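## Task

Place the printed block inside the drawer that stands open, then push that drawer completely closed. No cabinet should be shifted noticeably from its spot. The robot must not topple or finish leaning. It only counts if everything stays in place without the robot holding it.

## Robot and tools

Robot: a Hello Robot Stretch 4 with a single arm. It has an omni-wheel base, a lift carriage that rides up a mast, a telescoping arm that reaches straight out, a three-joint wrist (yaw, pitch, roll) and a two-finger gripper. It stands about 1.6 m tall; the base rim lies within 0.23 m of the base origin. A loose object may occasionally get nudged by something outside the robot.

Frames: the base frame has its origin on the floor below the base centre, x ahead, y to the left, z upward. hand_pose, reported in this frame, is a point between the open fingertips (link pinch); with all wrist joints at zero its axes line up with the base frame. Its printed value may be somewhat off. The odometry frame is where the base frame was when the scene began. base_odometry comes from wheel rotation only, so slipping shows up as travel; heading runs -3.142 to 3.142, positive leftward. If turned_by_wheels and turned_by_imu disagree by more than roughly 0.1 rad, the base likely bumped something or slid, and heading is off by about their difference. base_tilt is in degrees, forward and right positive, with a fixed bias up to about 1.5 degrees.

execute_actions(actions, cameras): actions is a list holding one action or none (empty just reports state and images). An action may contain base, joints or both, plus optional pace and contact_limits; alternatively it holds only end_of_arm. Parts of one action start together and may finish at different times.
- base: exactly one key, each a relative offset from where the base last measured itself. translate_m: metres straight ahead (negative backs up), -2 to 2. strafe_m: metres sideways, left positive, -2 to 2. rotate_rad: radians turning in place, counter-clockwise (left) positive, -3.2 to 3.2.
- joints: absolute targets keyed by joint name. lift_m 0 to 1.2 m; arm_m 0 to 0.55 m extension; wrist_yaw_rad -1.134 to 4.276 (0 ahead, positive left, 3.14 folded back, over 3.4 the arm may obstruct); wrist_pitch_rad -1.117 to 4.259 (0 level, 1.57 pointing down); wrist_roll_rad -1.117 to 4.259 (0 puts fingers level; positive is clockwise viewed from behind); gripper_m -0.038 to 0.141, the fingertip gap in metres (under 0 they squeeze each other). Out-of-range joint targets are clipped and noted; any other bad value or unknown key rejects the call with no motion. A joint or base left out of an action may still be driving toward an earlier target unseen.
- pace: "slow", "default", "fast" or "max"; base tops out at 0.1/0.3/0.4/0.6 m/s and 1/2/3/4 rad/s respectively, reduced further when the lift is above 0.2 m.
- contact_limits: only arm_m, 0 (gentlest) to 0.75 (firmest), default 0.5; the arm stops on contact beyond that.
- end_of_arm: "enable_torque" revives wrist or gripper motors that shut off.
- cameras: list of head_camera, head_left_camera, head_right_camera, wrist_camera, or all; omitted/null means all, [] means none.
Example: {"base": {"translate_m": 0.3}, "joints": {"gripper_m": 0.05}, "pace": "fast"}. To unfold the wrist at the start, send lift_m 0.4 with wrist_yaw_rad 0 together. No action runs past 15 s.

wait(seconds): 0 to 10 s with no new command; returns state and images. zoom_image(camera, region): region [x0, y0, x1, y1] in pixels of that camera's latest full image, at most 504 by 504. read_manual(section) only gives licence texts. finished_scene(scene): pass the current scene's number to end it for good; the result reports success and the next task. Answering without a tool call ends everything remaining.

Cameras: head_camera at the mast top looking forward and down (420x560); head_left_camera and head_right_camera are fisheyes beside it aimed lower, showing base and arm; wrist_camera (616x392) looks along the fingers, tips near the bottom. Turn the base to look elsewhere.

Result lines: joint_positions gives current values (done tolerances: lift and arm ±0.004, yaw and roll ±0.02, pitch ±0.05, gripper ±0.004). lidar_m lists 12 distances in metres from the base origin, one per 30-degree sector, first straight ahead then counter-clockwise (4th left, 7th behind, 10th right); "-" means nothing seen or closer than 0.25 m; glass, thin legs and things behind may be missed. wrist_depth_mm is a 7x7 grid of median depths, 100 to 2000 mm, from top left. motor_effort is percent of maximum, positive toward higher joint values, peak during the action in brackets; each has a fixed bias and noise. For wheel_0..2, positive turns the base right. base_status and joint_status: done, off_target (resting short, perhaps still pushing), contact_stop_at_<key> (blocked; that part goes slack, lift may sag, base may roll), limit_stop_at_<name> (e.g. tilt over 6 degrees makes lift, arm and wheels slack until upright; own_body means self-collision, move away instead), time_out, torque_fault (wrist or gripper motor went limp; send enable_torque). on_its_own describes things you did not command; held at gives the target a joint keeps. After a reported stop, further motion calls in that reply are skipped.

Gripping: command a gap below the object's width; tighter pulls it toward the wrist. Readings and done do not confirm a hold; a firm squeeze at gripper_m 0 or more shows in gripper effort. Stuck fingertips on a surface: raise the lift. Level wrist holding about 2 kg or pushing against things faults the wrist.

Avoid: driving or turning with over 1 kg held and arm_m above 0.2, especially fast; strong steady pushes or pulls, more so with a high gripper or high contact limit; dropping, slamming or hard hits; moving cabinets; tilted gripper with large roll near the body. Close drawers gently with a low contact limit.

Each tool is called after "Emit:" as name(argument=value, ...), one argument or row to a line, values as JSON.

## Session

Emit:
execute_actions(
  actions=[
    {"joints":{"lift_m":0.4,"wrist_yaw_rad":0}},
  ],
  cameras=["head_camera","head_left_camera"],
)

Scene clock: 2.47 s.
base_odometry: x=+0.000 y=+0.000 heading=+0.000 (m, m, rad; odometry frame)
turned_by_wheels: +0.000 (rad since the last result)
turned_by_imu: -0.001 (rad since the last result)
base_tilt: forward=+0.2 right=+0.3 (deg)
lidar_m: 1.84 0.86 0.85 2.20 2.14 2.50 2.04 1.45 1.56 1.85 1.78 1.87
base_status: not commanded
joint_positions: lift_m=+0.400 arm_m=+0.000 wrist_yaw_rad=+0.000 wrist_pitch_rad=+0.013 wrist_roll_rad=+0.002 gripper_m=+0.057
joint_status: all done
motor_effort: lift_m=+21(25) arm_m=+0(0) wrist_yaw_rad=+1(6) wrist_pitch_rad=-8(8) wrist_roll_rad=-1(1) gripper_m=-3(1) wheel_0=+0(0) wheel_1=+0(0) wheel_2=+0(0) (%)
hand_pose: x=+0.4596 y=-0.0873 z=+0.5742 quat_wxyz=(+1.000, +0.001, +0.007, +0.000) (m; base frame)
wrist_depth_mm: 1366 1499 1708 1921 - 1863 1537 / 1366 1537 1661 1921 - 1863 1537 / 1366 1499 1708 1921 - 1808 1499 / 1366 1537 1661 1921 - 1808 1499 / 1366 1499 1708 1921 - 1808 1499 / 1366 1464 208 1863 - 1808 1464 / 1308 1336 1499 1499 831 1576 1464
pictures: head_camera, head_left_camera
Images, in order (width x height): head_camera 420x560, head_left_camera 420x672.

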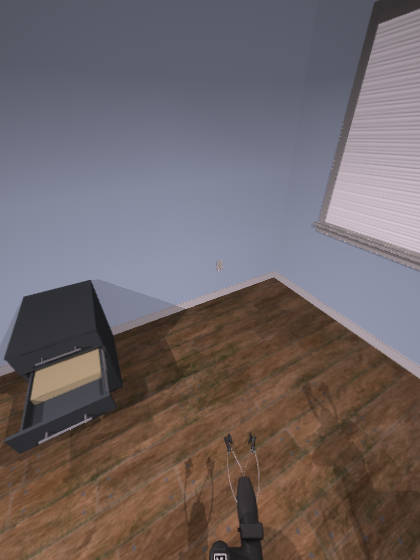

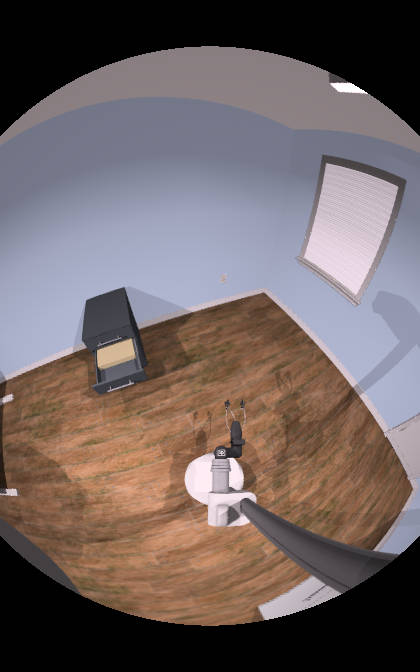

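Emit:
execute_actions(
  actions=[
    {"base":{"rotate_rad":2.0},"joints":{"lift_m":0.95,"wrist_pitch_rad":0.9,"gripper_m":0.13}},
  ],
  cameras=["head_camera","head_left_camera"],
)

Scene clock: 10.67 s.
base_odometry: x=+0.000 y=+0.000 heading=+2.000 (m, m, rad; odometry frame)
turned_by_wheels: +2.000 (rad since the last result)
turned_by_imu: +2.019 (rad since the last result)
base_tilt: forward=+0.3 right=+0.4 (deg)
lidar_m: 2.13 2.50 2.07 1.46 1.50 1.90 1.78 1.85 1.87 0.85 0.84 2.28
base_status: done
joint_positions: lift_m=+0.950 arm_m=+0.000 wrist_yaw_rad=+0.000 wrist_pitch_rad=+0.901 wrist_roll_rad=+0.002 gripper_m=+0.130
joint_status: all done
motor_effort: lift_m=+21(25) arm_m=-1(1) wrist_yaw_rad=+1(1) wrist_pitch_rad=-4(5) wrist_roll_rad=-1(1) gripper_m=-1(0) wheel_0=+1(7) wheel_1=+1(5) wheel_2=+1(8) (%)
hand_pose: x=+0.3501 y=-0.0874 z=+0.9018 quat_wxyz=(+0.900, +0.001, +0.436, +0.000) (m; base frame)
wrist_depth_mm: 1983 - - - - - - / 1921 1921 1983 - - - - / 1661 1661 1661 1756 1808 1808 1921 / 1397 1464 1499 1537 1576 1576 1618 / 1229 1281 1281 1336 1336 1366 1397 / 1118 207 1182 1205 1182 1229 1229 / 1025 1025 1060 163 1078 1098 1138
pictures: head_camera, head_left_camera
Images, in order (width x height): head_camera 420x560, head_left_camera 420x672.

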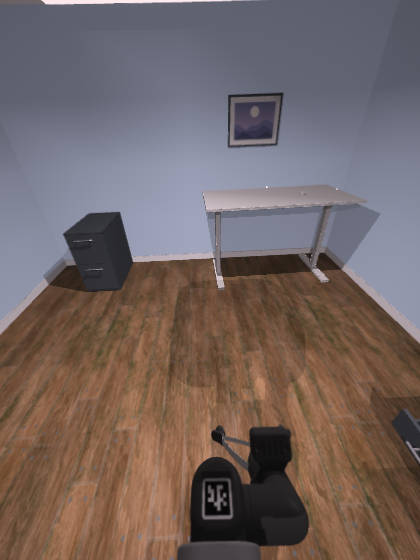

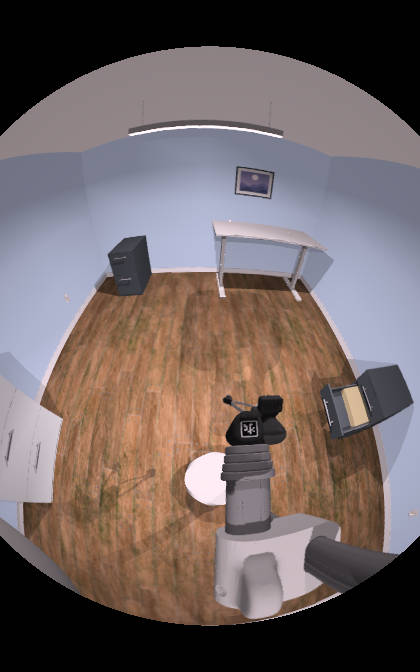

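Emit:
execute_actions(
  actions=[
    {"base":{"translate_m":1.5},"joints":{"lift_m":1.2}},
  ],
  cameras=[],
)

Emit:
execute_actions(
  actions=[
    {"base":{"strafe_m":-0.7}},
  ],
  cameras=["head_camera","wrist_camera"],
)

Scene clock: 21.70 s.
base_odometry: x=-0.625 y=+1.364 heading=+2.000 (m, m, rad; odometry frame)
turned_by_wheels: +0.000 (rad since the last result)
turned_by_imu: +0.002 (rad since the last result)
base_tilt: forward=+0.2 right=+0.4 (deg)
lidar_m: 0.61 1.50 1.30 2.01 1.96 2.11 3.37 1.22 1.33 1.73 0.97 0.68
base_status: done
joint_positions: lift_m=+1.200 arm_m=+0.000 wrist_yaw_rad=+0.000 wrist_pitch_rad=+0.902 wrist_roll_rad=+0.002 gripper_m=+0.130
joint_status: all done
motor_effort: lift_m=+20(23) arm_m=-1(0) wrist_yaw_rad=+2(2) wrist_pitch_rad=-6(5) wrist_roll_rad=-1(1) gripper_m=-1(1) wheel_0=+0(5) wheel_1=-1(3) wheel_2=+2(10) (%)
hand_pose: x=+0.3501 y=-0.0874 z=+1.1518 quat_wxyz=(+0.900, +0.001, +0.436, +0.000) (m; base frame)
wrist_depth_mm: 1205 1229 1205 891 917 976 1008 / 1366 1366 1308 741 768 798 820 / 1576 1576 661 627 647 668 683 / 1708 1756 1756 1255 1756 1808 1863 / 1576 1576 1618 1576 1661 1708 1661 / 1366 206 1464 1464 1430 1499 1537 / 1281 1255 1281 162 1308 1366 1397
pictures: none
No camera images: the call's "cameras" was empty. Leave "cameras" out to get every camera's image.

Scene clock: 25.37 s.
base_odometry: x=+0.012 y=+1.655 heading=+2.000 (m, m, rad; odometry frame)
turned_by_wheels: +0.000 (rad since the last result)
turned_by_imu: +0.001 (rad since the last result)
base_tilt: forward=+0.2 right=+0.4 (deg)
lidar_m: 0.63 0.69 0.92 2.71 2.52 3.44 0.95 0.96 1.08 1.02 1.06 0.73
base_status: done
joint_positions: lift_m=+1.200 arm_m=+0.000 wrist_yaw_rad=+0.000 wrist_pitch_rad=+0.902 wrist_roll_rad=+0.002 gripper_m=+0.130
joint_status: not commanded
motor_effort: lift_m=+19(20) arm_m=-1(0) wrist_yaw_rad=+2(2) wrist_pitch_rad=-5(6) wrist_roll_rad=+0(1) gripper_m=-1(0) wheel_0=+0(9) wheel_1=+2(10) wheel_2=+0(0) (%)
hand_pose: x=+0.3501 y=-0.0874 z=+1.1518 quat_wxyz=(+0.900, +0.001, +0.436, +0.000) (m; base frame)
wrist_depth_mm: 831 854 854 878 917 976 1205 / 707 707 732 741 768 788 820 / 597 609 621 627 640 661 683 / 1661 1756 1756 1808 1808 1464 1229 / 1499 1537 1618 1661 1618 1661 1255 / 1366 206 1464 1464 1430 1464 1255 / 1281 1255 1281 162 1336 1366 1255
pictures: head_camera, wrist_camera
Images, in order (width x height): head_camera 420x560, wrist_camera 616x392.

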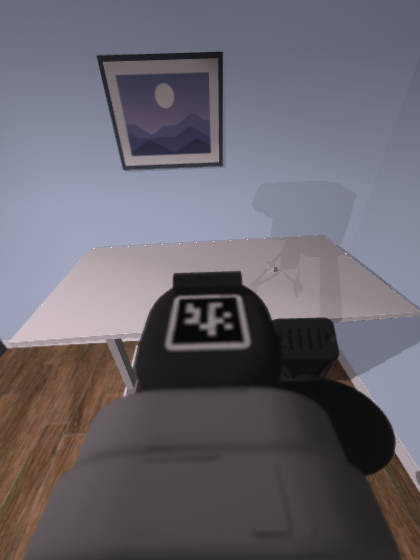

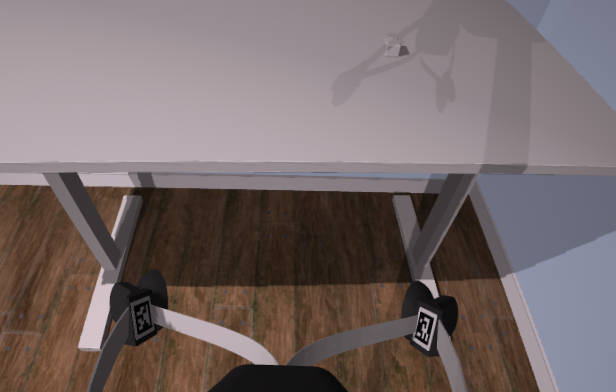

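Emit:
execute_actions(
  actions=[
    {"base":{"strafe_m":-0.22}},
  ],
  cameras=[],
)

Emit:
execute_actions(
  actions=[
    {"base":{"translate_m":0.3},"joints":{"arm_m":0.25,"lift_m":1.05}},
  ],
  cameras=["wrist_camera"],
)

Scene clock: 34.77 s.
base_odometry: x=+0.212 y=+1.747 heading=+2.000 (m, m, rad; odometry frame)
turned_by_wheels: +0.000 (rad since the last result)
turned_by_imu: -0.001 (rad since the last result)
base_tilt: forward=+0.2 right=+0.4 (deg)
lidar_m: 0.69 0.71 0.95 2.94 2.73 3.43 0.91 0.95 0.86 0.80 0.83 0.72
base_status: done
joint_positions: lift_m=+1.200 arm_m=+0.000 wrist_yaw_rad=+0.000 wrist_pitch_rad=+0.902 wrist_roll_rad=+0.002 gripper_m=+0.130
joint_status: not commanded
motor_effort: lift_m=+19(19) arm_m=+0(1) wrist_yaw_rad=+2(2) wrist_pitch_rad=-5(5) wrist_roll_rad=-1(1) gripper_m=-1(0) wheel_0=+0(7) wheel_1=-1(8) wheel_2=+0(2) (%)
hand_pose: x=+0.3501 y=-0.0874 z=+1.1518 quat_wxyz=(+0.900, +0.001, +0.436, +0.000) (m; base frame)
wrist_depth_mm: 809 842 854 891 917 1138 1008 / 699 707 723 750 759 809 976 / 597 609 621 634 647 661 878 / 1756 1756 1808 1808 1863 1397 960 / 1464 1576 1618 1618 1618 1397 960 / 1366 207 1430 1464 1430 1255 960 / 1255 1281 1308 163 1336 1229 976
pictures: none
No camera images: the call's "cameras" was empty. Leave "cameras" out to get every camera's image.

Scene clock: 37.23 s.
base_odometry: x=+0.087 y=+2.020 heading=+2.001 (m, m, rad; odometry frame)
turned_by_wheels: +0.000 (rad since the last result)
turned_by_imu: +0.000 (rad since the last result)
base_tilt: forward=+0.3 right=+0.4 (deg)
lidar_m: 0.38 0.40 0.50 2.05 2.89 3.35 1.21 1.20 0.83 0.77 0.58 0.40
base_status: done
joint_positions: lift_m=+1.050 arm_m=+0.249 wrist_yaw_rad=+0.000 wrist_pitch_rad=+0.902 wrist_roll_rad=+0.002 gripper_m=+0.130
joint_status: all done
motor_effort: lift_m=+15(14) arm_m=+6(8) wrist_yaw_rad=+2(1) wrist_pitch_rad=-5(5) wrist_roll_rad=-1(1) gripper_m=-2(1) wheel_0=+1(6) wheel_1=+1(2) wheel_2=+1(8) (%)
hand_pose: x=+0.5988 y=-0.0874 z=+1.0022 quat_wxyz=(+0.900, +0.001, +0.436, +0.000) (m; base frame)
wrist_depth_mm: 517 535 544 559 580 609 683 / 442 449 459 466 480 500 517 / 377 379 389 397 407 418 430 / 327 334 342 340 353 362 368 / 290 297 301 307 314 317 322 / 260 206 271 276 273 282 286 / 239 238 244 163 252 256 262
pictures: wrist_camera
Images, in order (width x height): wrist_camera 616x392.

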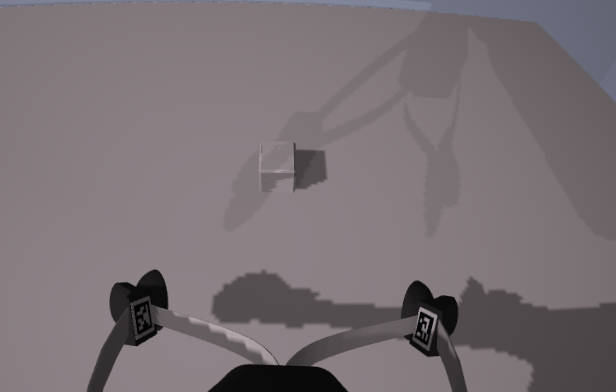

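Emit:
execute_actions(
  actions=[
    {"joints":{"arm_m":0.385,"lift_m":1.025}},
  ],
  cameras=["wrist_camera"],
)

Scene clock: 43.33 s.
base_odometry: x=+0.087 y=+2.020 heading=+2.001 (m, m, rad; odometry frame)
turned_by_wheels: +0.000 (rad since the last result)
turned_by_imu: -0.001 (rad since the last result)
base_tilt: forward=+0.3 right=+0.4 (deg)
lidar_m: 0.36 0.40 0.52 2.05 2.88 3.38 1.22 1.21 0.85 0.80 0.59 0.41
base_status: not commanded
joint_positions: lift_m=+1.025 arm_m=+0.384 wrist_yaw_rad=+0.000 wrist_pitch_rad=+0.902 wrist_roll_rad=+0.002 gripper_m=+0.130
joint_status: all done
motor_effort: lift_m=+15(11) arm_m=+7(6) wrist_yaw_rad=+3(1) wrist_pitch_rad=-5(5) wrist_roll_rad=-1(1) gripper_m=+0(2) wheel_0=+1(1) wheel_1=+1(1) wheel_2=+1(0) (%)
hand_pose: x=+0.7338 y=-0.0874 z=+0.9772 quat_wxyz=(+0.900, +0.001, +0.436, +0.000) (m; base frame)
wrist_depth_mm: 466 480 492 504 525 549 564 / 399 404 410 424 433 452 466 / 340 345 351 359 368 377 389 / 296 301 307 314 319 325 330 / 262 267 272 278 282 287 290 / 235 206 239 244 246 255 256 / 216 215 220 163 227 230 236
pictures: wrist_camera
Images, in order (width x height): wrist_camera 616x392.

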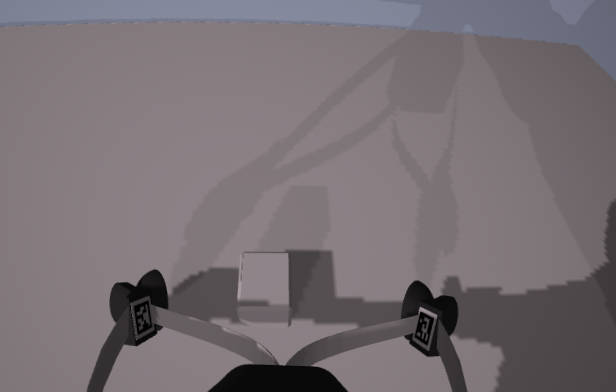

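Emit:
execute_actions(
  actions=[
    {"joints":{"gripper_m":0.005}},
  ],
  cameras=[],
)

Emit:
execute_actions(
  actions=[
    {"joints":{"lift_m":1.1,"arm_m":0}},
  ],
  cameras=["wrist_camera"],
)

Scene clock: 50.70 s.
base_odometry: x=+0.087 y=+2.020 heading=+2.001 (m, m, rad; odometry frame)
turned_by_wheels: +0.000 (rad since the last result)
turned_by_imu: -0.001 (rad since the last result)
base_tilt: forward=+0.3 right=+0.4 (deg)
lidar_m: 0.37 0.37 0.53 2.06 2.88 3.38 1.21 1.15 0.85 0.79 0.56 0.41
base_status: not commanded
joint_positions: lift_m=+1.025 arm_m=+0.384 wrist_yaw_rad=+0.000 wrist_pitch_rad=+0.902 wrist_roll_rad=+0.002 gripper_m=+0.005
joint_status: all done
motor_effort: lift_m=+16(15) arm_m=+6(6) wrist_yaw_rad=+2(2) wrist_pitch_rad=-5(4) wrist_roll_rad=-1(1) gripper_m=-20(20) wheel_0=+1(1) wheel_1=+1(1) wheel_2=+0(0) (%)
hand_pose: x=+0.7338 y=-0.0874 z=+0.9772 quat_wxyz=(+0.900, +0.001, +0.436, +0.000) (m; base frame)
wrist_depth_mm: 466 480 492 504 521 549 564 / 399 402 413 418 433 449 466 / 340 343 351 359 368 377 387 / 297 301 307 314 317 325 332 / 262 267 272 277 282 287 290 / 235 240 200 218 253 255 257 / 216 151 220 225 174 232 236
pictures: none
No camera images: the call's "cameras" was empty. Leave "cameras" out to get every camera's image.

Scene clock: 52.93 s.
base_odometry: x=+0.087 y=+2.020 heading=+2.001 (m, m, rad; odometry frame)
turned_by_wheels: +0.000 (rad since the last result)
turned_by_imu: -0.001 (rad since the last result)
base_tilt: forward=+0.2 right=+0.3 (deg)
lidar_m: 0.38 0.38 0.54 2.05 2.87 3.36 1.21 1.21 0.85 0.79 0.57 0.40
base_status: not commanded
joint_positions: lift_m=+1.100 arm_m=+0.001 wrist_yaw_rad=+0.000 wrist_pitch_rad=+0.902 wrist_roll_rad=+0.002 gripper_m=+0.005
joint_status: all done
motor_effort: lift_m=+21(15) arm_m=-7(8) wrist_yaw_rad=+3(2) wrist_pitch_rad=-6(6) wrist_roll_rad=-1(0) gripper_m=-20(20) wheel_0=+1(1) wheel_1=+1(1) wheel_2=+1(0) (%)
hand_pose: x=+0.3510 y=-0.0874 z=+1.0517 quat_wxyz=(+0.900, +0.001, +0.436, +0.000) (m; base frame)
wrist_depth_mm: 627 640 654 668 691 732 931 / 530 535 549 559 580 603 627 / 452 459 466 477 488 500 517 / 394 402 410 418 424 433 439 / 347 355 362 368 375 382 384 / 325 329 200 218 343 357 621 / 1160 151 1205 1205 174 1229 960
pictures: wrist_camera
Images, in order (width x height): wrist_camera 616x392.

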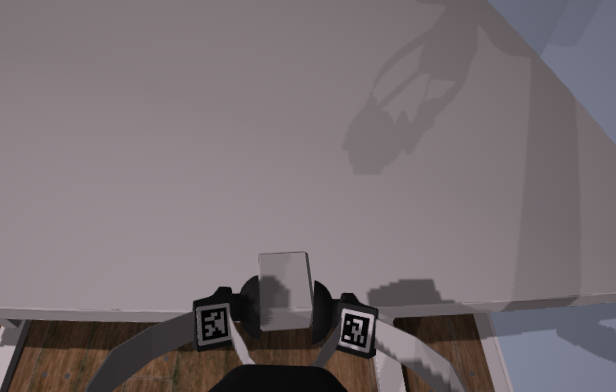

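Emit:
execute_actions(
  actions=[
    {"base":{"strafe_m":0.75}},
  ],
  cameras=[],
)

Emit:
execute_actions(
  actions=[
    {"base":{"translate_m":-1.4},"joints":{"lift_m":0.65}},
  ],
  cameras=[],
)

Emit:
execute_actions(
  actions=[
    {"base":{"rotate_rad":-1.57}},
  ],
  cameras=["head_camera","wrist_camera"],
)

Scene clock: 63.63 s.
base_odometry: x=-0.595 y=+1.707 heading=+2.001 (m, m, rad; odometry frame)
turned_by_wheels: +0.000 (rad since the last result)
turned_by_imu: -0.005 (rad since the last result)
base_tilt: forward=+0.2 right=+0.4 (deg)
lidar_m: 0.34 0.33 1.32 1.50 2.29 2.36 3.65 1.40 1.62 1.52 0.50 0.35
base_status: done
joint_positions: lift_m=+1.100 arm_m=+0.001 wrist_yaw_rad=+0.000 wrist_pitch_rad=+0.902 wrist_roll_rad=+0.002 gripper_m=+0.005
joint_status: not commanded
motor_effort: lift_m=+21(21) arm_m=-6(7) wrist_yaw_rad=+3(3) wrist_pitch_rad=-7(6) wrist_roll_rad=+0(2) gripper_m=-19(20) wheel_0=-1(8) wheel_1=-1(8) wheel_2=+0(0) (%)
hand_pose: x=+0.3510 y=-0.0874 z=+1.0517 quat_wxyz=(+0.900, +0.001, +0.436, +0.000) (m; base frame)
wrist_depth_mm: 917 654 654 676 691 732 759 / 1025 535 549 559 574 603 621 / 480 459 466 477 484 504 512 / 392 399 404 418 424 433 442 / 347 355 362 368 375 379 384 / 314 319 200 218 334 340 343 / 289 151 297 300 175 320 1229
pictures: none
No camera images: the call's "cameras" was empty. Leave "cameras" out to get every camera's image.

Scene clock: 69.77 s.
base_odometry: x=-0.012 y=+0.434 heading=+2.000 (m, m, rad; odometry frame)
turned_by_wheels: +0.000 (rad since the last result)
turned_by_imu: -0.006 (rad since the last result)
base_tilt: forward=+0.3 right=+0.3 (deg)
lidar_m: 1.73 2.23 2.27 1.68 1.68 2.33 2.19 2.26 0.69 0.61 0.71 1.85
base_status: done
joint_positions: lift_m=+0.650 arm_m=+0.001 wrist_yaw_rad=+0.000 wrist_pitch_rad=+0.902 wrist_roll_rad=+0.002 gripper_m=+0.005
joint_status: all done
motor_effort: lift_m=+17(17) arm_m=-7(6) wrist_yaw_rad=+2(2) wrist_pitch_rad=-5(6) wrist_roll_rad=-1(0) gripper_m=-19(20) wheel_0=-1(5) wheel_1=+2(3) wheel_2=-1(8) (%)
hand_pose: x=+0.3510 y=-0.0874 z=+0.6020 quat_wxyz=(+0.900, +0.001, +0.436, +0.000) (m; base frame)
wrist_depth_mm: 1618 1708 1661 1756 1863 1863 1983 / 1397 1397 1464 1464 1499 1576 1661 / 1182 1205 1229 1255 1281 1308 1366 / 1042 1042 1078 1078 1118 1138 1160 / 917 931 960 976 976 1008 1008 / 820 831 200 218 878 891 891 / 759 151 759 788 175 809 820
pictures: none
No camera images: the call's "cameras" was empty. Leave "cameras" out to get every camera's image.

Scene clock: 71.83 s.
base_odometry: x=-0.012 y=+0.434 heading=+0.431 (m, m, rad; odometry frame)
turned_by_wheels: -1.570 (rad since the last result)
turned_by_imu: -1.586 (rad since the last result)
base_tilt: forward=+0.3 right=+0.4 (deg)
lidar_m: 0.62 0.70 1.88 1.76 2.23 2.26 1.67 1.69 2.30 2.15 2.25 0.70
base_status: done
joint_positions: lift_m=+0.650 arm_m=+0.001 wrist_yaw_rad=+0.000 wrist_pitch_rad=+0.902 wrist_roll_rad=+0.002 gripper_m=+0.005
joint_status: not commanded
motor_effort: lift_m=+17(17) arm_m=-6(6) wrist_yaw_rad=+2(2) wrist_pitch_rad=-6(6) wrist_roll_rad=-1(1) gripper_m=-19(18) wheel_0=+0(6) wheel_1=+1(5) wheel_2=+1(5) (%)
hand_pose: x=+0.3511 y=-0.0874 z=+0.6020 quat_wxyz=(+0.900, +0.001, +0.436, +0.000) (m; base frame)
wrist_depth_mm: 1366 1366 778 788 1430 1464 1464 / 1397 1336 699 707 1499 1499 1537 / 1182 530 530 539 1229 1336 1336 / 1025 1042 1042 1060 1098 1138 1160 / 917 931 946 976 976 991 1025 / 820 831 200 217 878 891 891 / 750 151 768 778 175 809 820
pictures: head_camera, wrist_camera
Images, in order (width x height): head_camera 420x560, wrist_camera 616x392.

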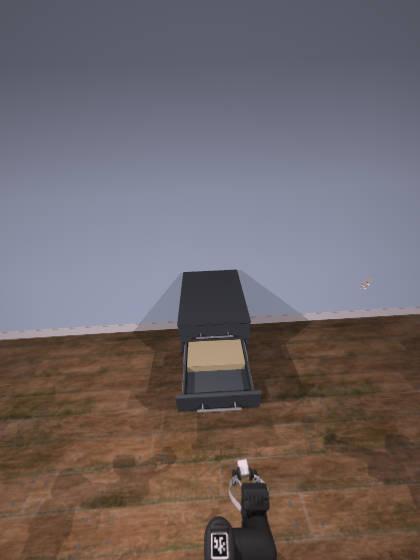

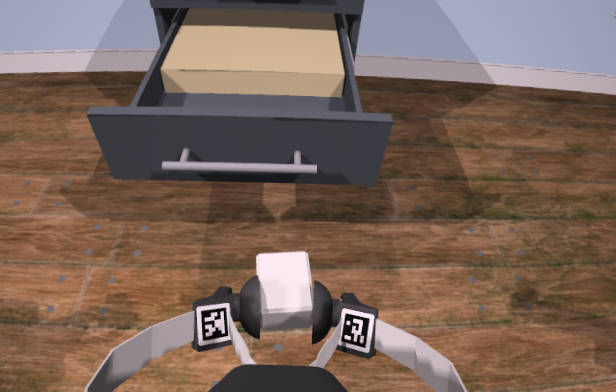

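Emit:
execute_actions(
  actions=[
    {"base":{"rotate_rad":0.08},"joints":{"arm_m":0.47,"wrist_pitch_rad":1.3}},
  ],
  cameras=["wrist_camera","head_camera"],
)

Scene clock: 79.50 s.
base_odometry: x=-0.012 y=+0.434 heading=+0.511 (m, m, rad; odometry frame)
turned_by_wheels: +0.080 (rad since the last result)
turned_by_imu: +0.079 (rad since the last result)
base_tilt: forward=+0.2 right=+0.4 (deg)
lidar_m: 0.61 1.69 1.80 1.73 2.22 2.23 1.67 1.73 2.25 2.18 2.20 0.64
base_status: done
joint_positions: lift_m=+0.650 arm_m=+0.469 wrist_yaw_rad=+0.000 wrist_pitch_rad=+1.301 wrist_roll_rad=+0.002 gripper_m=+0.005
joint_status: all done
motor_effort: lift_m=+17(17) arm_m=+7(6) wrist_yaw_rad=+2(3) wrist_pitch_rad=-2(4) wrist_roll_rad=+0(0) gripper_m=-17(20) wheel_0=+0(5) wheel_1=+2(1) wheel_2=+0(7) (%)
hand_pose: x=+0.7168 y=-0.0874 z=+0.5503 quat_wxyz=(+0.796, +0.001, +0.605, -0.001) (m; base frame)
wrist_depth_mm: 931 415 410 415 424 427 1008 / 891 384 389 394 402 931 960 / 842 373 377 377 384 891 904 / 798 394 404 410 413 842 866 / 741 379 384 392 397 798 820 / 334 362 200 217 377 759 778 / 252 151 255 293 174 355 750
pictures: head_camera, wrist_camera
Images, in order (width x height): head_camera 420x560, wrist_camera 616x392.

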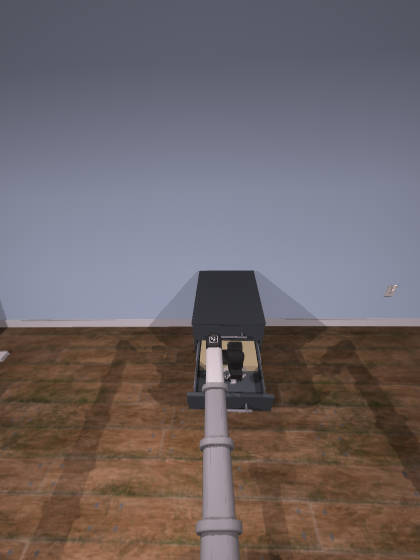

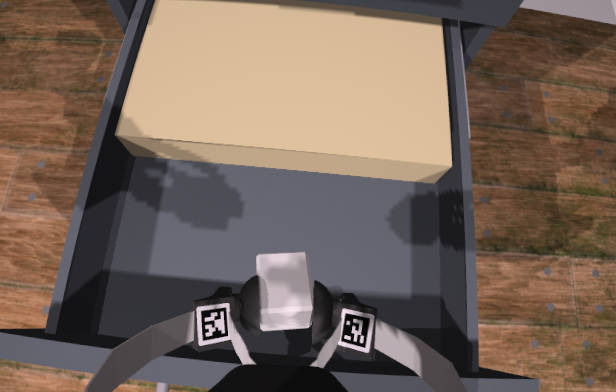

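Emit:
execute_actions(
  actions=[
    {"joints":{"arm_m":0.5,"lift_m":0.53}},
  ],
  cameras=["wrist_camera"],
)

Emit:
execute_actions(
  actions=[
    {"joints":{"gripper_m":0.06}},
  ],
  cameras=[],
)

Emit:
execute_actions(
  actions=[
    {"joints":{"lift_m":0.66}},
  ],
  cameras=["wrist_camera"],
)

Emit:
execute_actions(
  actions=[
    {"joints":{"arm_m":0.0,"gripper_m":0.0}},
  ],
  cameras=[],
)

Emit:
execute_actions(
  actions=[
    {"joints":{"lift_m":0.26,"wrist_pitch_rad":0}},
  ],
  cameras=["wrist_camera"],
)

Scene clock: 90.10 s.
base_odometry: x=-0.012 y=+0.434 heading=+0.511 (m, m, rad; odometry frame)
turned_by_wheels: +0.000 (rad since the last result)
turned_by_imu: -0.001 (rad since the last result)
base_tilt: forward=+0.3 right=+0.4 (deg)
lidar_m: 0.62 1.68 1.81 1.75 2.24 2.23 1.65 1.73 2.26 2.18 2.20 0.63
base_status: not commanded
joint_positions: lift_m=+0.530 arm_m=+0.499 wrist_yaw_rad=+0.000 wrist_pitch_rad=+1.301 wrist_roll_rad=+0.002 gripper_m=+0.005
joint_status: all done
motor_effort: lift_m=+16(17) arm_m=+6(6) wrist_yaw_rad=+2(2) wrist_pitch_rad=-3(3) wrist_roll_rad=+0(1) gripper_m=-19(18) wheel_0=+0(0) wheel_1=+1(2) wheel_2=-1(1) (%)
hand_pose: x=+0.7467 y=-0.0874 z=+0.4304 quat_wxyz=(+0.796, +0.001, +0.605, -0.001) (m; base frame)
wrist_depth_mm: 254 260 263 267 272 276 866 / 246 249 250 254 258 264 809 / 276 285 286 282 268 257 496 / 270 274 279 283 287 287 237 / 259 264 266 270 273 273 227 / 247 251 201 218 260 260 219 / 237 151 242 247 174 251 -
pictures: wrist_camera
Images, in order (width x height): wrist_camera 616x392.

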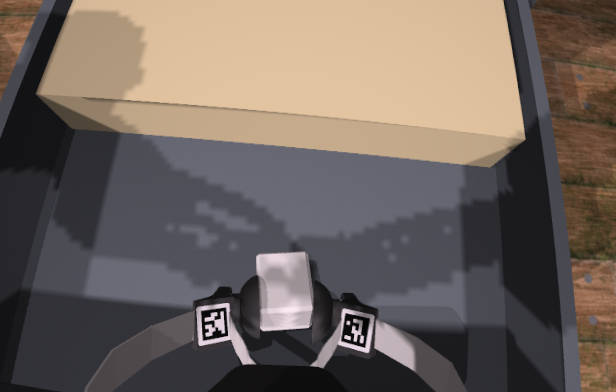

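Scene clock: 91.43 s.
base_odometry: x=-0.012 y=+0.434 heading=+0.511 (m, m, rad; odometry frame)
turned_by_wheels: +0.000 (rad since the last result)
turned_by_imu: +0.000 (rad since the last result)
base_tilt: forward=+0.3 right=+0.4 (deg)
lidar_m: 0.60 1.71 1.80 1.75 2.23 2.21 1.65 1.72 2.26 2.18 2.22 0.64
base_status: not commanded
joint_positions: lift_m=+0.530 arm_m=+0.499 wrist_yaw_rad=+0.000 wrist_pitch_rad=+1.301 wrist_roll_rad=+0.002 gripper_m=+0.060
joint_status: all done
motor_effort: lift_m=+16(15) arm_m=+7(6) wrist_yaw_rad=+2(2) wrist_pitch_rad=-4(2) wrist_roll_rad=-1(1) gripper_m=-4(21) wheel_0=+0(0) wheel_1=+2(2) wheel_2=+0(0) (%)
hand_pose: x=+0.7467 y=-0.0874 z=+0.4304 quat_wxyz=(+0.796, +0.001, +0.605, -0.001) (m; base frame)
wrist_depth_mm: 253 260 264 267 273 276 854 / 245 250 251 255 257 264 798 / 276 285 287 281 268 257 500 / 270 276 279 283 287 287 237 / 258 263 266 270 274 274 226 / 247 251 213 232 258 262 219 / 238 238 242 246 221 252 -
pictures: none
No camera images: the call's "cameras" was empty. Leave "cameras" out to get every camera's image.

Scene clock: 93.03 s.
base_odometry: x=-0.012 y=+0.434 heading=+0.511 (m, m, rad; odometry frame)
turned_by_wheels: +0.000 (rad since the last result)
turned_by_imu: +0.000 (rad since the last result)
base_tilt: forward=+0.3 right=+0.4 (deg)
lidar_m: 0.61 1.69 1.81 1.74 2.22 2.21 1.65 1.72 2.26 2.18 2.21 0.64
base_status: not commanded
joint_positions: lift_m=+0.660 arm_m=+0.499 wrist_yaw_rad=+0.000 wrist_pitch_rad=+1.301 wrist_roll_rad=+0.002 gripper_m=+0.060
joint_status: all done
motor_effort: lift_m=+21(25) arm_m=+6(6) wrist_yaw_rad=+2(2) wrist_pitch_rad=-3(4) wrist_roll_rad=+0(0) gripper_m=-2(4) wheel_0=+0(0) wheel_1=+1(2) wheel_2=+0(0) (%)
hand_pose: x=+0.7467 y=-0.0874 z=+0.5599 quat_wxyz=(+0.796, +0.001, +0.605, -0.001) (m; base frame)
wrist_depth_mm: 946 413 415 387 347 334 1025 / 891 399 402 407 413 946 976 / 842 377 379 384 392 904 917 / 809 399 410 404 382 854 866 / 759 387 397 399 404 809 842 / 715 370 213 377 387 759 788 / 315 342 359 364 279 732 759
pictures: wrist_camera
Images, in order (width x height): wrist_camera 616x392.

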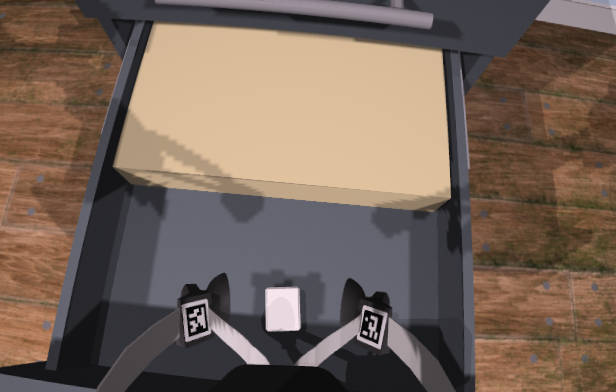

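Scene clock: 95.57 s.
base_odometry: x=-0.012 y=+0.434 heading=+0.511 (m, m, rad; odometry frame)
turned_by_wheels: +0.000 (rad since the last result)
turned_by_imu: -0.001 (rad since the last result)
base_tilt: forward=+0.3 right=+0.4 (deg)
lidar_m: 0.60 1.69 1.83 1.74 2.22 2.21 1.66 1.70 2.26 2.15 2.20 0.66
base_status: not commanded
joint_positions: lift_m=+0.660 arm_m=+0.001 wrist_yaw_rad=+0.000 wrist_pitch_rad=+1.301 wrist_roll_rad=+0.002 gripper_m=+0.000
joint_status: all done
motor_effort: lift_m=+21(21) arm_m=-6(8) wrist_yaw_rad=+2(3) wrist_pitch_rad=-3(3) wrist_roll_rad=-1(1) gripper_m=-7(3) wheel_0=+0(0) wheel_1=+2(1) wheel_2=+0(0) (%)
hand_pose: x=+0.2490 y=-0.0874 z=+0.5599 quat_wxyz=(+0.796, +0.001, +0.606, -0.001) (m; base frame)
wrist_depth_mm: 946 960 960 991 991 1025 1042 / 891 904 917 931 946 976 991 / 842 866 878 891 904 917 917 / 809 809 831 854 842 866 866 / 778 778 788 809 809 820 831 / 732 741 741 202 778 798 798 / 707 699 521 182 168 759 759
pictures: none
No camera images: the call's "cameras" was empty. Leave "cameras" out to get every camera's image.

Scene clock: 98.17 s.
base_odometry: x=-0.012 y=+0.434 heading=+0.511 (m, m, rad; odometry frame)
turned_by_wheels: +0.000 (rad since the last result)
turned_by_imu: -0.001 (rad since the last result)
base_tilt: forward=+0.2 right=+0.4 (deg)
lidar_m: 0.61 1.68 1.80 1.73 2.21 2.20 1.67 1.71 2.26 2.17 2.19 0.65
base_status: not commanded
joint_positions: lift_m=+0.260 arm_m=+0.001 wrist_yaw_rad=+0.000 wrist_pitch_rad=+0.003 wrist_roll_rad=+0.002 gripper_m=+0.000
joint_status: all done
motor_effort: lift_m=+16(22) arm_m=-6(6) wrist_yaw_rad=+2(3) wrist_pitch_rad=-9(14) wrist_roll_rad=+0(1) gripper_m=-6(7) wheel_0=-1(0) wheel_1=+2(1) wheel_2=+0(0) (%)
hand_pose: x=+0.4606 y=-0.0874 z=+0.4376 quat_wxyz=(+1.000, +0.001, +0.001, +0.000) (m; base frame)
wrist_depth_mm: 1430 1397 1430 1430 1430 1430 1397 / 1397 1397 1397 1430 1397 1397 1430 / 1397 1397 778 778 1430 1397 1430 / 1366 1397 768 768 768 1397 1397 / 1366 424 424 424 427 1397 1397 / 1366 421 421 202 421 1397 1397 / 1138 1060 759 181 169 1308 1366
pictures: wrist_camera
Images, in order (width x height): wrist_camera 616x392.

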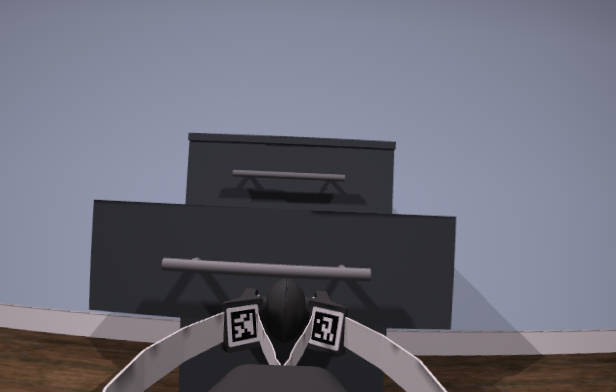

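Emit:
execute_actions(
  actions=[
    {"base":{"translate_m":0.08},"joints":{"lift_m":0.21}},
  ],
  cameras=[],
)

Emit:
execute_actions(
  actions=[
    {"joints":{"arm_m":0.55},"pace":"slow","contact_limits":{"arm_m":0.3}},
  ],
  cameras=["wrist_camera"],
)

Emit:
execute_actions(
  actions=[
    {"joints":{"arm_m":0.3}},
  ],
  cameras=["wrist_camera"],
)

Scene clock: 106.77 s.
base_odometry: x=+0.058 y=+0.473 heading=+0.511 (m, m, rad; odometry frame)
turned_by_wheels: +0.000 (rad since the last result)
turned_by_imu: -0.001 (rad since the last result)
base_tilt: forward=+0.2 right=+0.3 (deg)
lidar_m: 0.53 1.60 1.79 1.74 2.25 2.30 1.75 1.81 2.24 2.17 2.08 0.55
base_status: done
joint_positions: lift_m=+0.210 arm_m=+0.001 wrist_yaw_rad=+0.000 wrist_pitch_rad=+0.003 wrist_roll_rad=+0.002 gripper_m=+0.000
joint_status: all done
motor_effort: lift_m=+15(14) arm_m=-6(6) wrist_yaw_rad=+2(2) wrist_pitch_rad=-9(9) wrist_roll_rad=+0(1) gripper_m=-8(6) wheel_0=+0(6) wheel_1=+1(4) wheel_2=+2(7) (%)
hand_pose: x=+0.4606 y=-0.0874 z=+0.3876 quat_wxyz=(+1.000, +0.001, +0.001, +0.000) (m; base frame)
wrist_depth_mm: 1336 1336 1366 1336 1336 1336 1366 / 1308 1308 1308 1336 1366 1366 1366 / 1308 1308 691 691 699 1336 1336 / 347 347 347 347 345 347 1308 / 345 345 343 343 343 345 1336 / 1255 1281 343 202 676 1281 1308 / 1042 931 676 182 168 1205 1255
pictures: none
No camera images: the call's "cameras" was empty. Leave "cameras" out to get every camera's image.

Scene clock: 112.30 s.
base_odometry: x=+0.058 y=+0.473 heading=+0.511 (m, m, rad; odometry frame)
turned_by_wheels: +0.000 (rad since the last result)
turned_by_imu: -0.002 (rad since the last result)
base_tilt: forward=+0.2 right=+0.4 (deg)
lidar_m: 0.87 1.63 1.81 1.72 2.25 2.30 1.76 1.81 2.26 2.17 2.10 0.95
base_status: not commanded
joint_positions: lift_m=+0.210 arm_m=+0.455 wrist_yaw_rad=-0.002 wrist_pitch_rad=+0.002 wrist_roll_rad=+0.002 gripper_m=+0.000
joint_status: arm_m contact_stop (moved +0.454 of +0.549)
on_its_own: arm_m is slack since a contact_stop (your +0.550 is given up)
motor_effort: lift_m=+15(15) arm_m=+0(22) wrist_yaw_rad=+8(47) wrist_pitch_rad=-6(8) wrist_roll_rad=-1(1) gripper_m=-5(7) wheel_0=+1(3) wheel_1=+1(4) wheel_2=+0(10) (%)
contact_limits: arm_m 0.3
hand_pose: x=+0.9142 y=-0.0881 z=+0.3880 quat_wxyz=(+1.000, +0.001, +0.001, -0.001) (m; base frame)
wrist_depth_mm: 242 242 241 241 240 240 239 / 241 239 239 239 238 238 237 / 239 238 237 236 236 236 236 / 236 236 236 236 236 235 235 / 236 235 234 234 234 232 233 / 234 234 213 203 232 231 232 / 232 231 230 182 166 230 229
pictures: wrist_camera
Images, in order (width x height): wrist_camera 616x392.

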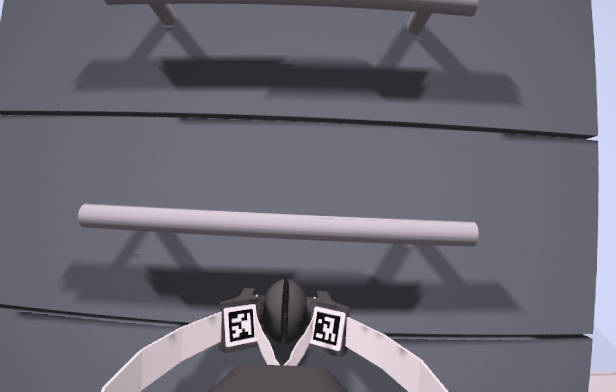

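not run: a stop came earlier in this reply.

Emit:
execute_actions(
  actions=[
    {"joints":{"arm_m":0.3}},
  ],
  cameras=[],
)

Emit:
finished_scene(
  scene=2,
)

Scene clock: 117.87 s.
base_odometry: x=+0.058 y=+0.473 heading=+0.511 (m, m, rad; odometry frame)
turned_by_wheels: +0.000 (rad since the last result)
turned_by_imu: -0.001 (rad since the last result)
base_tilt: forward=+0.2 right=+0.4 (deg)
lidar_m: 0.87 1.58 1.80 1.75 2.27 2.30 1.75 1.82 2.26 2.18 2.08 0.94
base_status: not commanded
joint_positions: lift_m=+0.210 arm_m=+0.301 wrist_yaw_rad=+0.000 wrist_pitch_rad=+0.002 wrist_roll_rad=+0.002 gripper_m=+0.000
joint_status: all done
motor_effort: lift_m=+15(15) arm_m=-7(7) wrist_yaw_rad=+2(9) wrist_pitch_rad=-8(7) wrist_roll_rad=-1(1) gripper_m=-6(7) wheel_0=+1(1) wheel_1=+1(2) wheel_2=+0(0) (%)
hand_pose: x=+0.7605 y=-0.0874 z=+0.3877 quat_wxyz=(+1.000, +0.001, +0.001, +0.000) (m; base frame)
wrist_depth_mm: 1008 399 399 397 397 1025 1025 / 1008 397 397 394 397 397 1025 / 1008 397 394 394 392 392 1025 / 991 394 392 389 389 389 1008 / 991 389 387 389 387 387 991 / 991 389 387 202 382 991 976 / 960 384 347 182 169 976 976
pictures: none
No camera images: the call's "cameras" was empty. Leave "cameras" out to get every camera's image.

The scene is finished: the task was done.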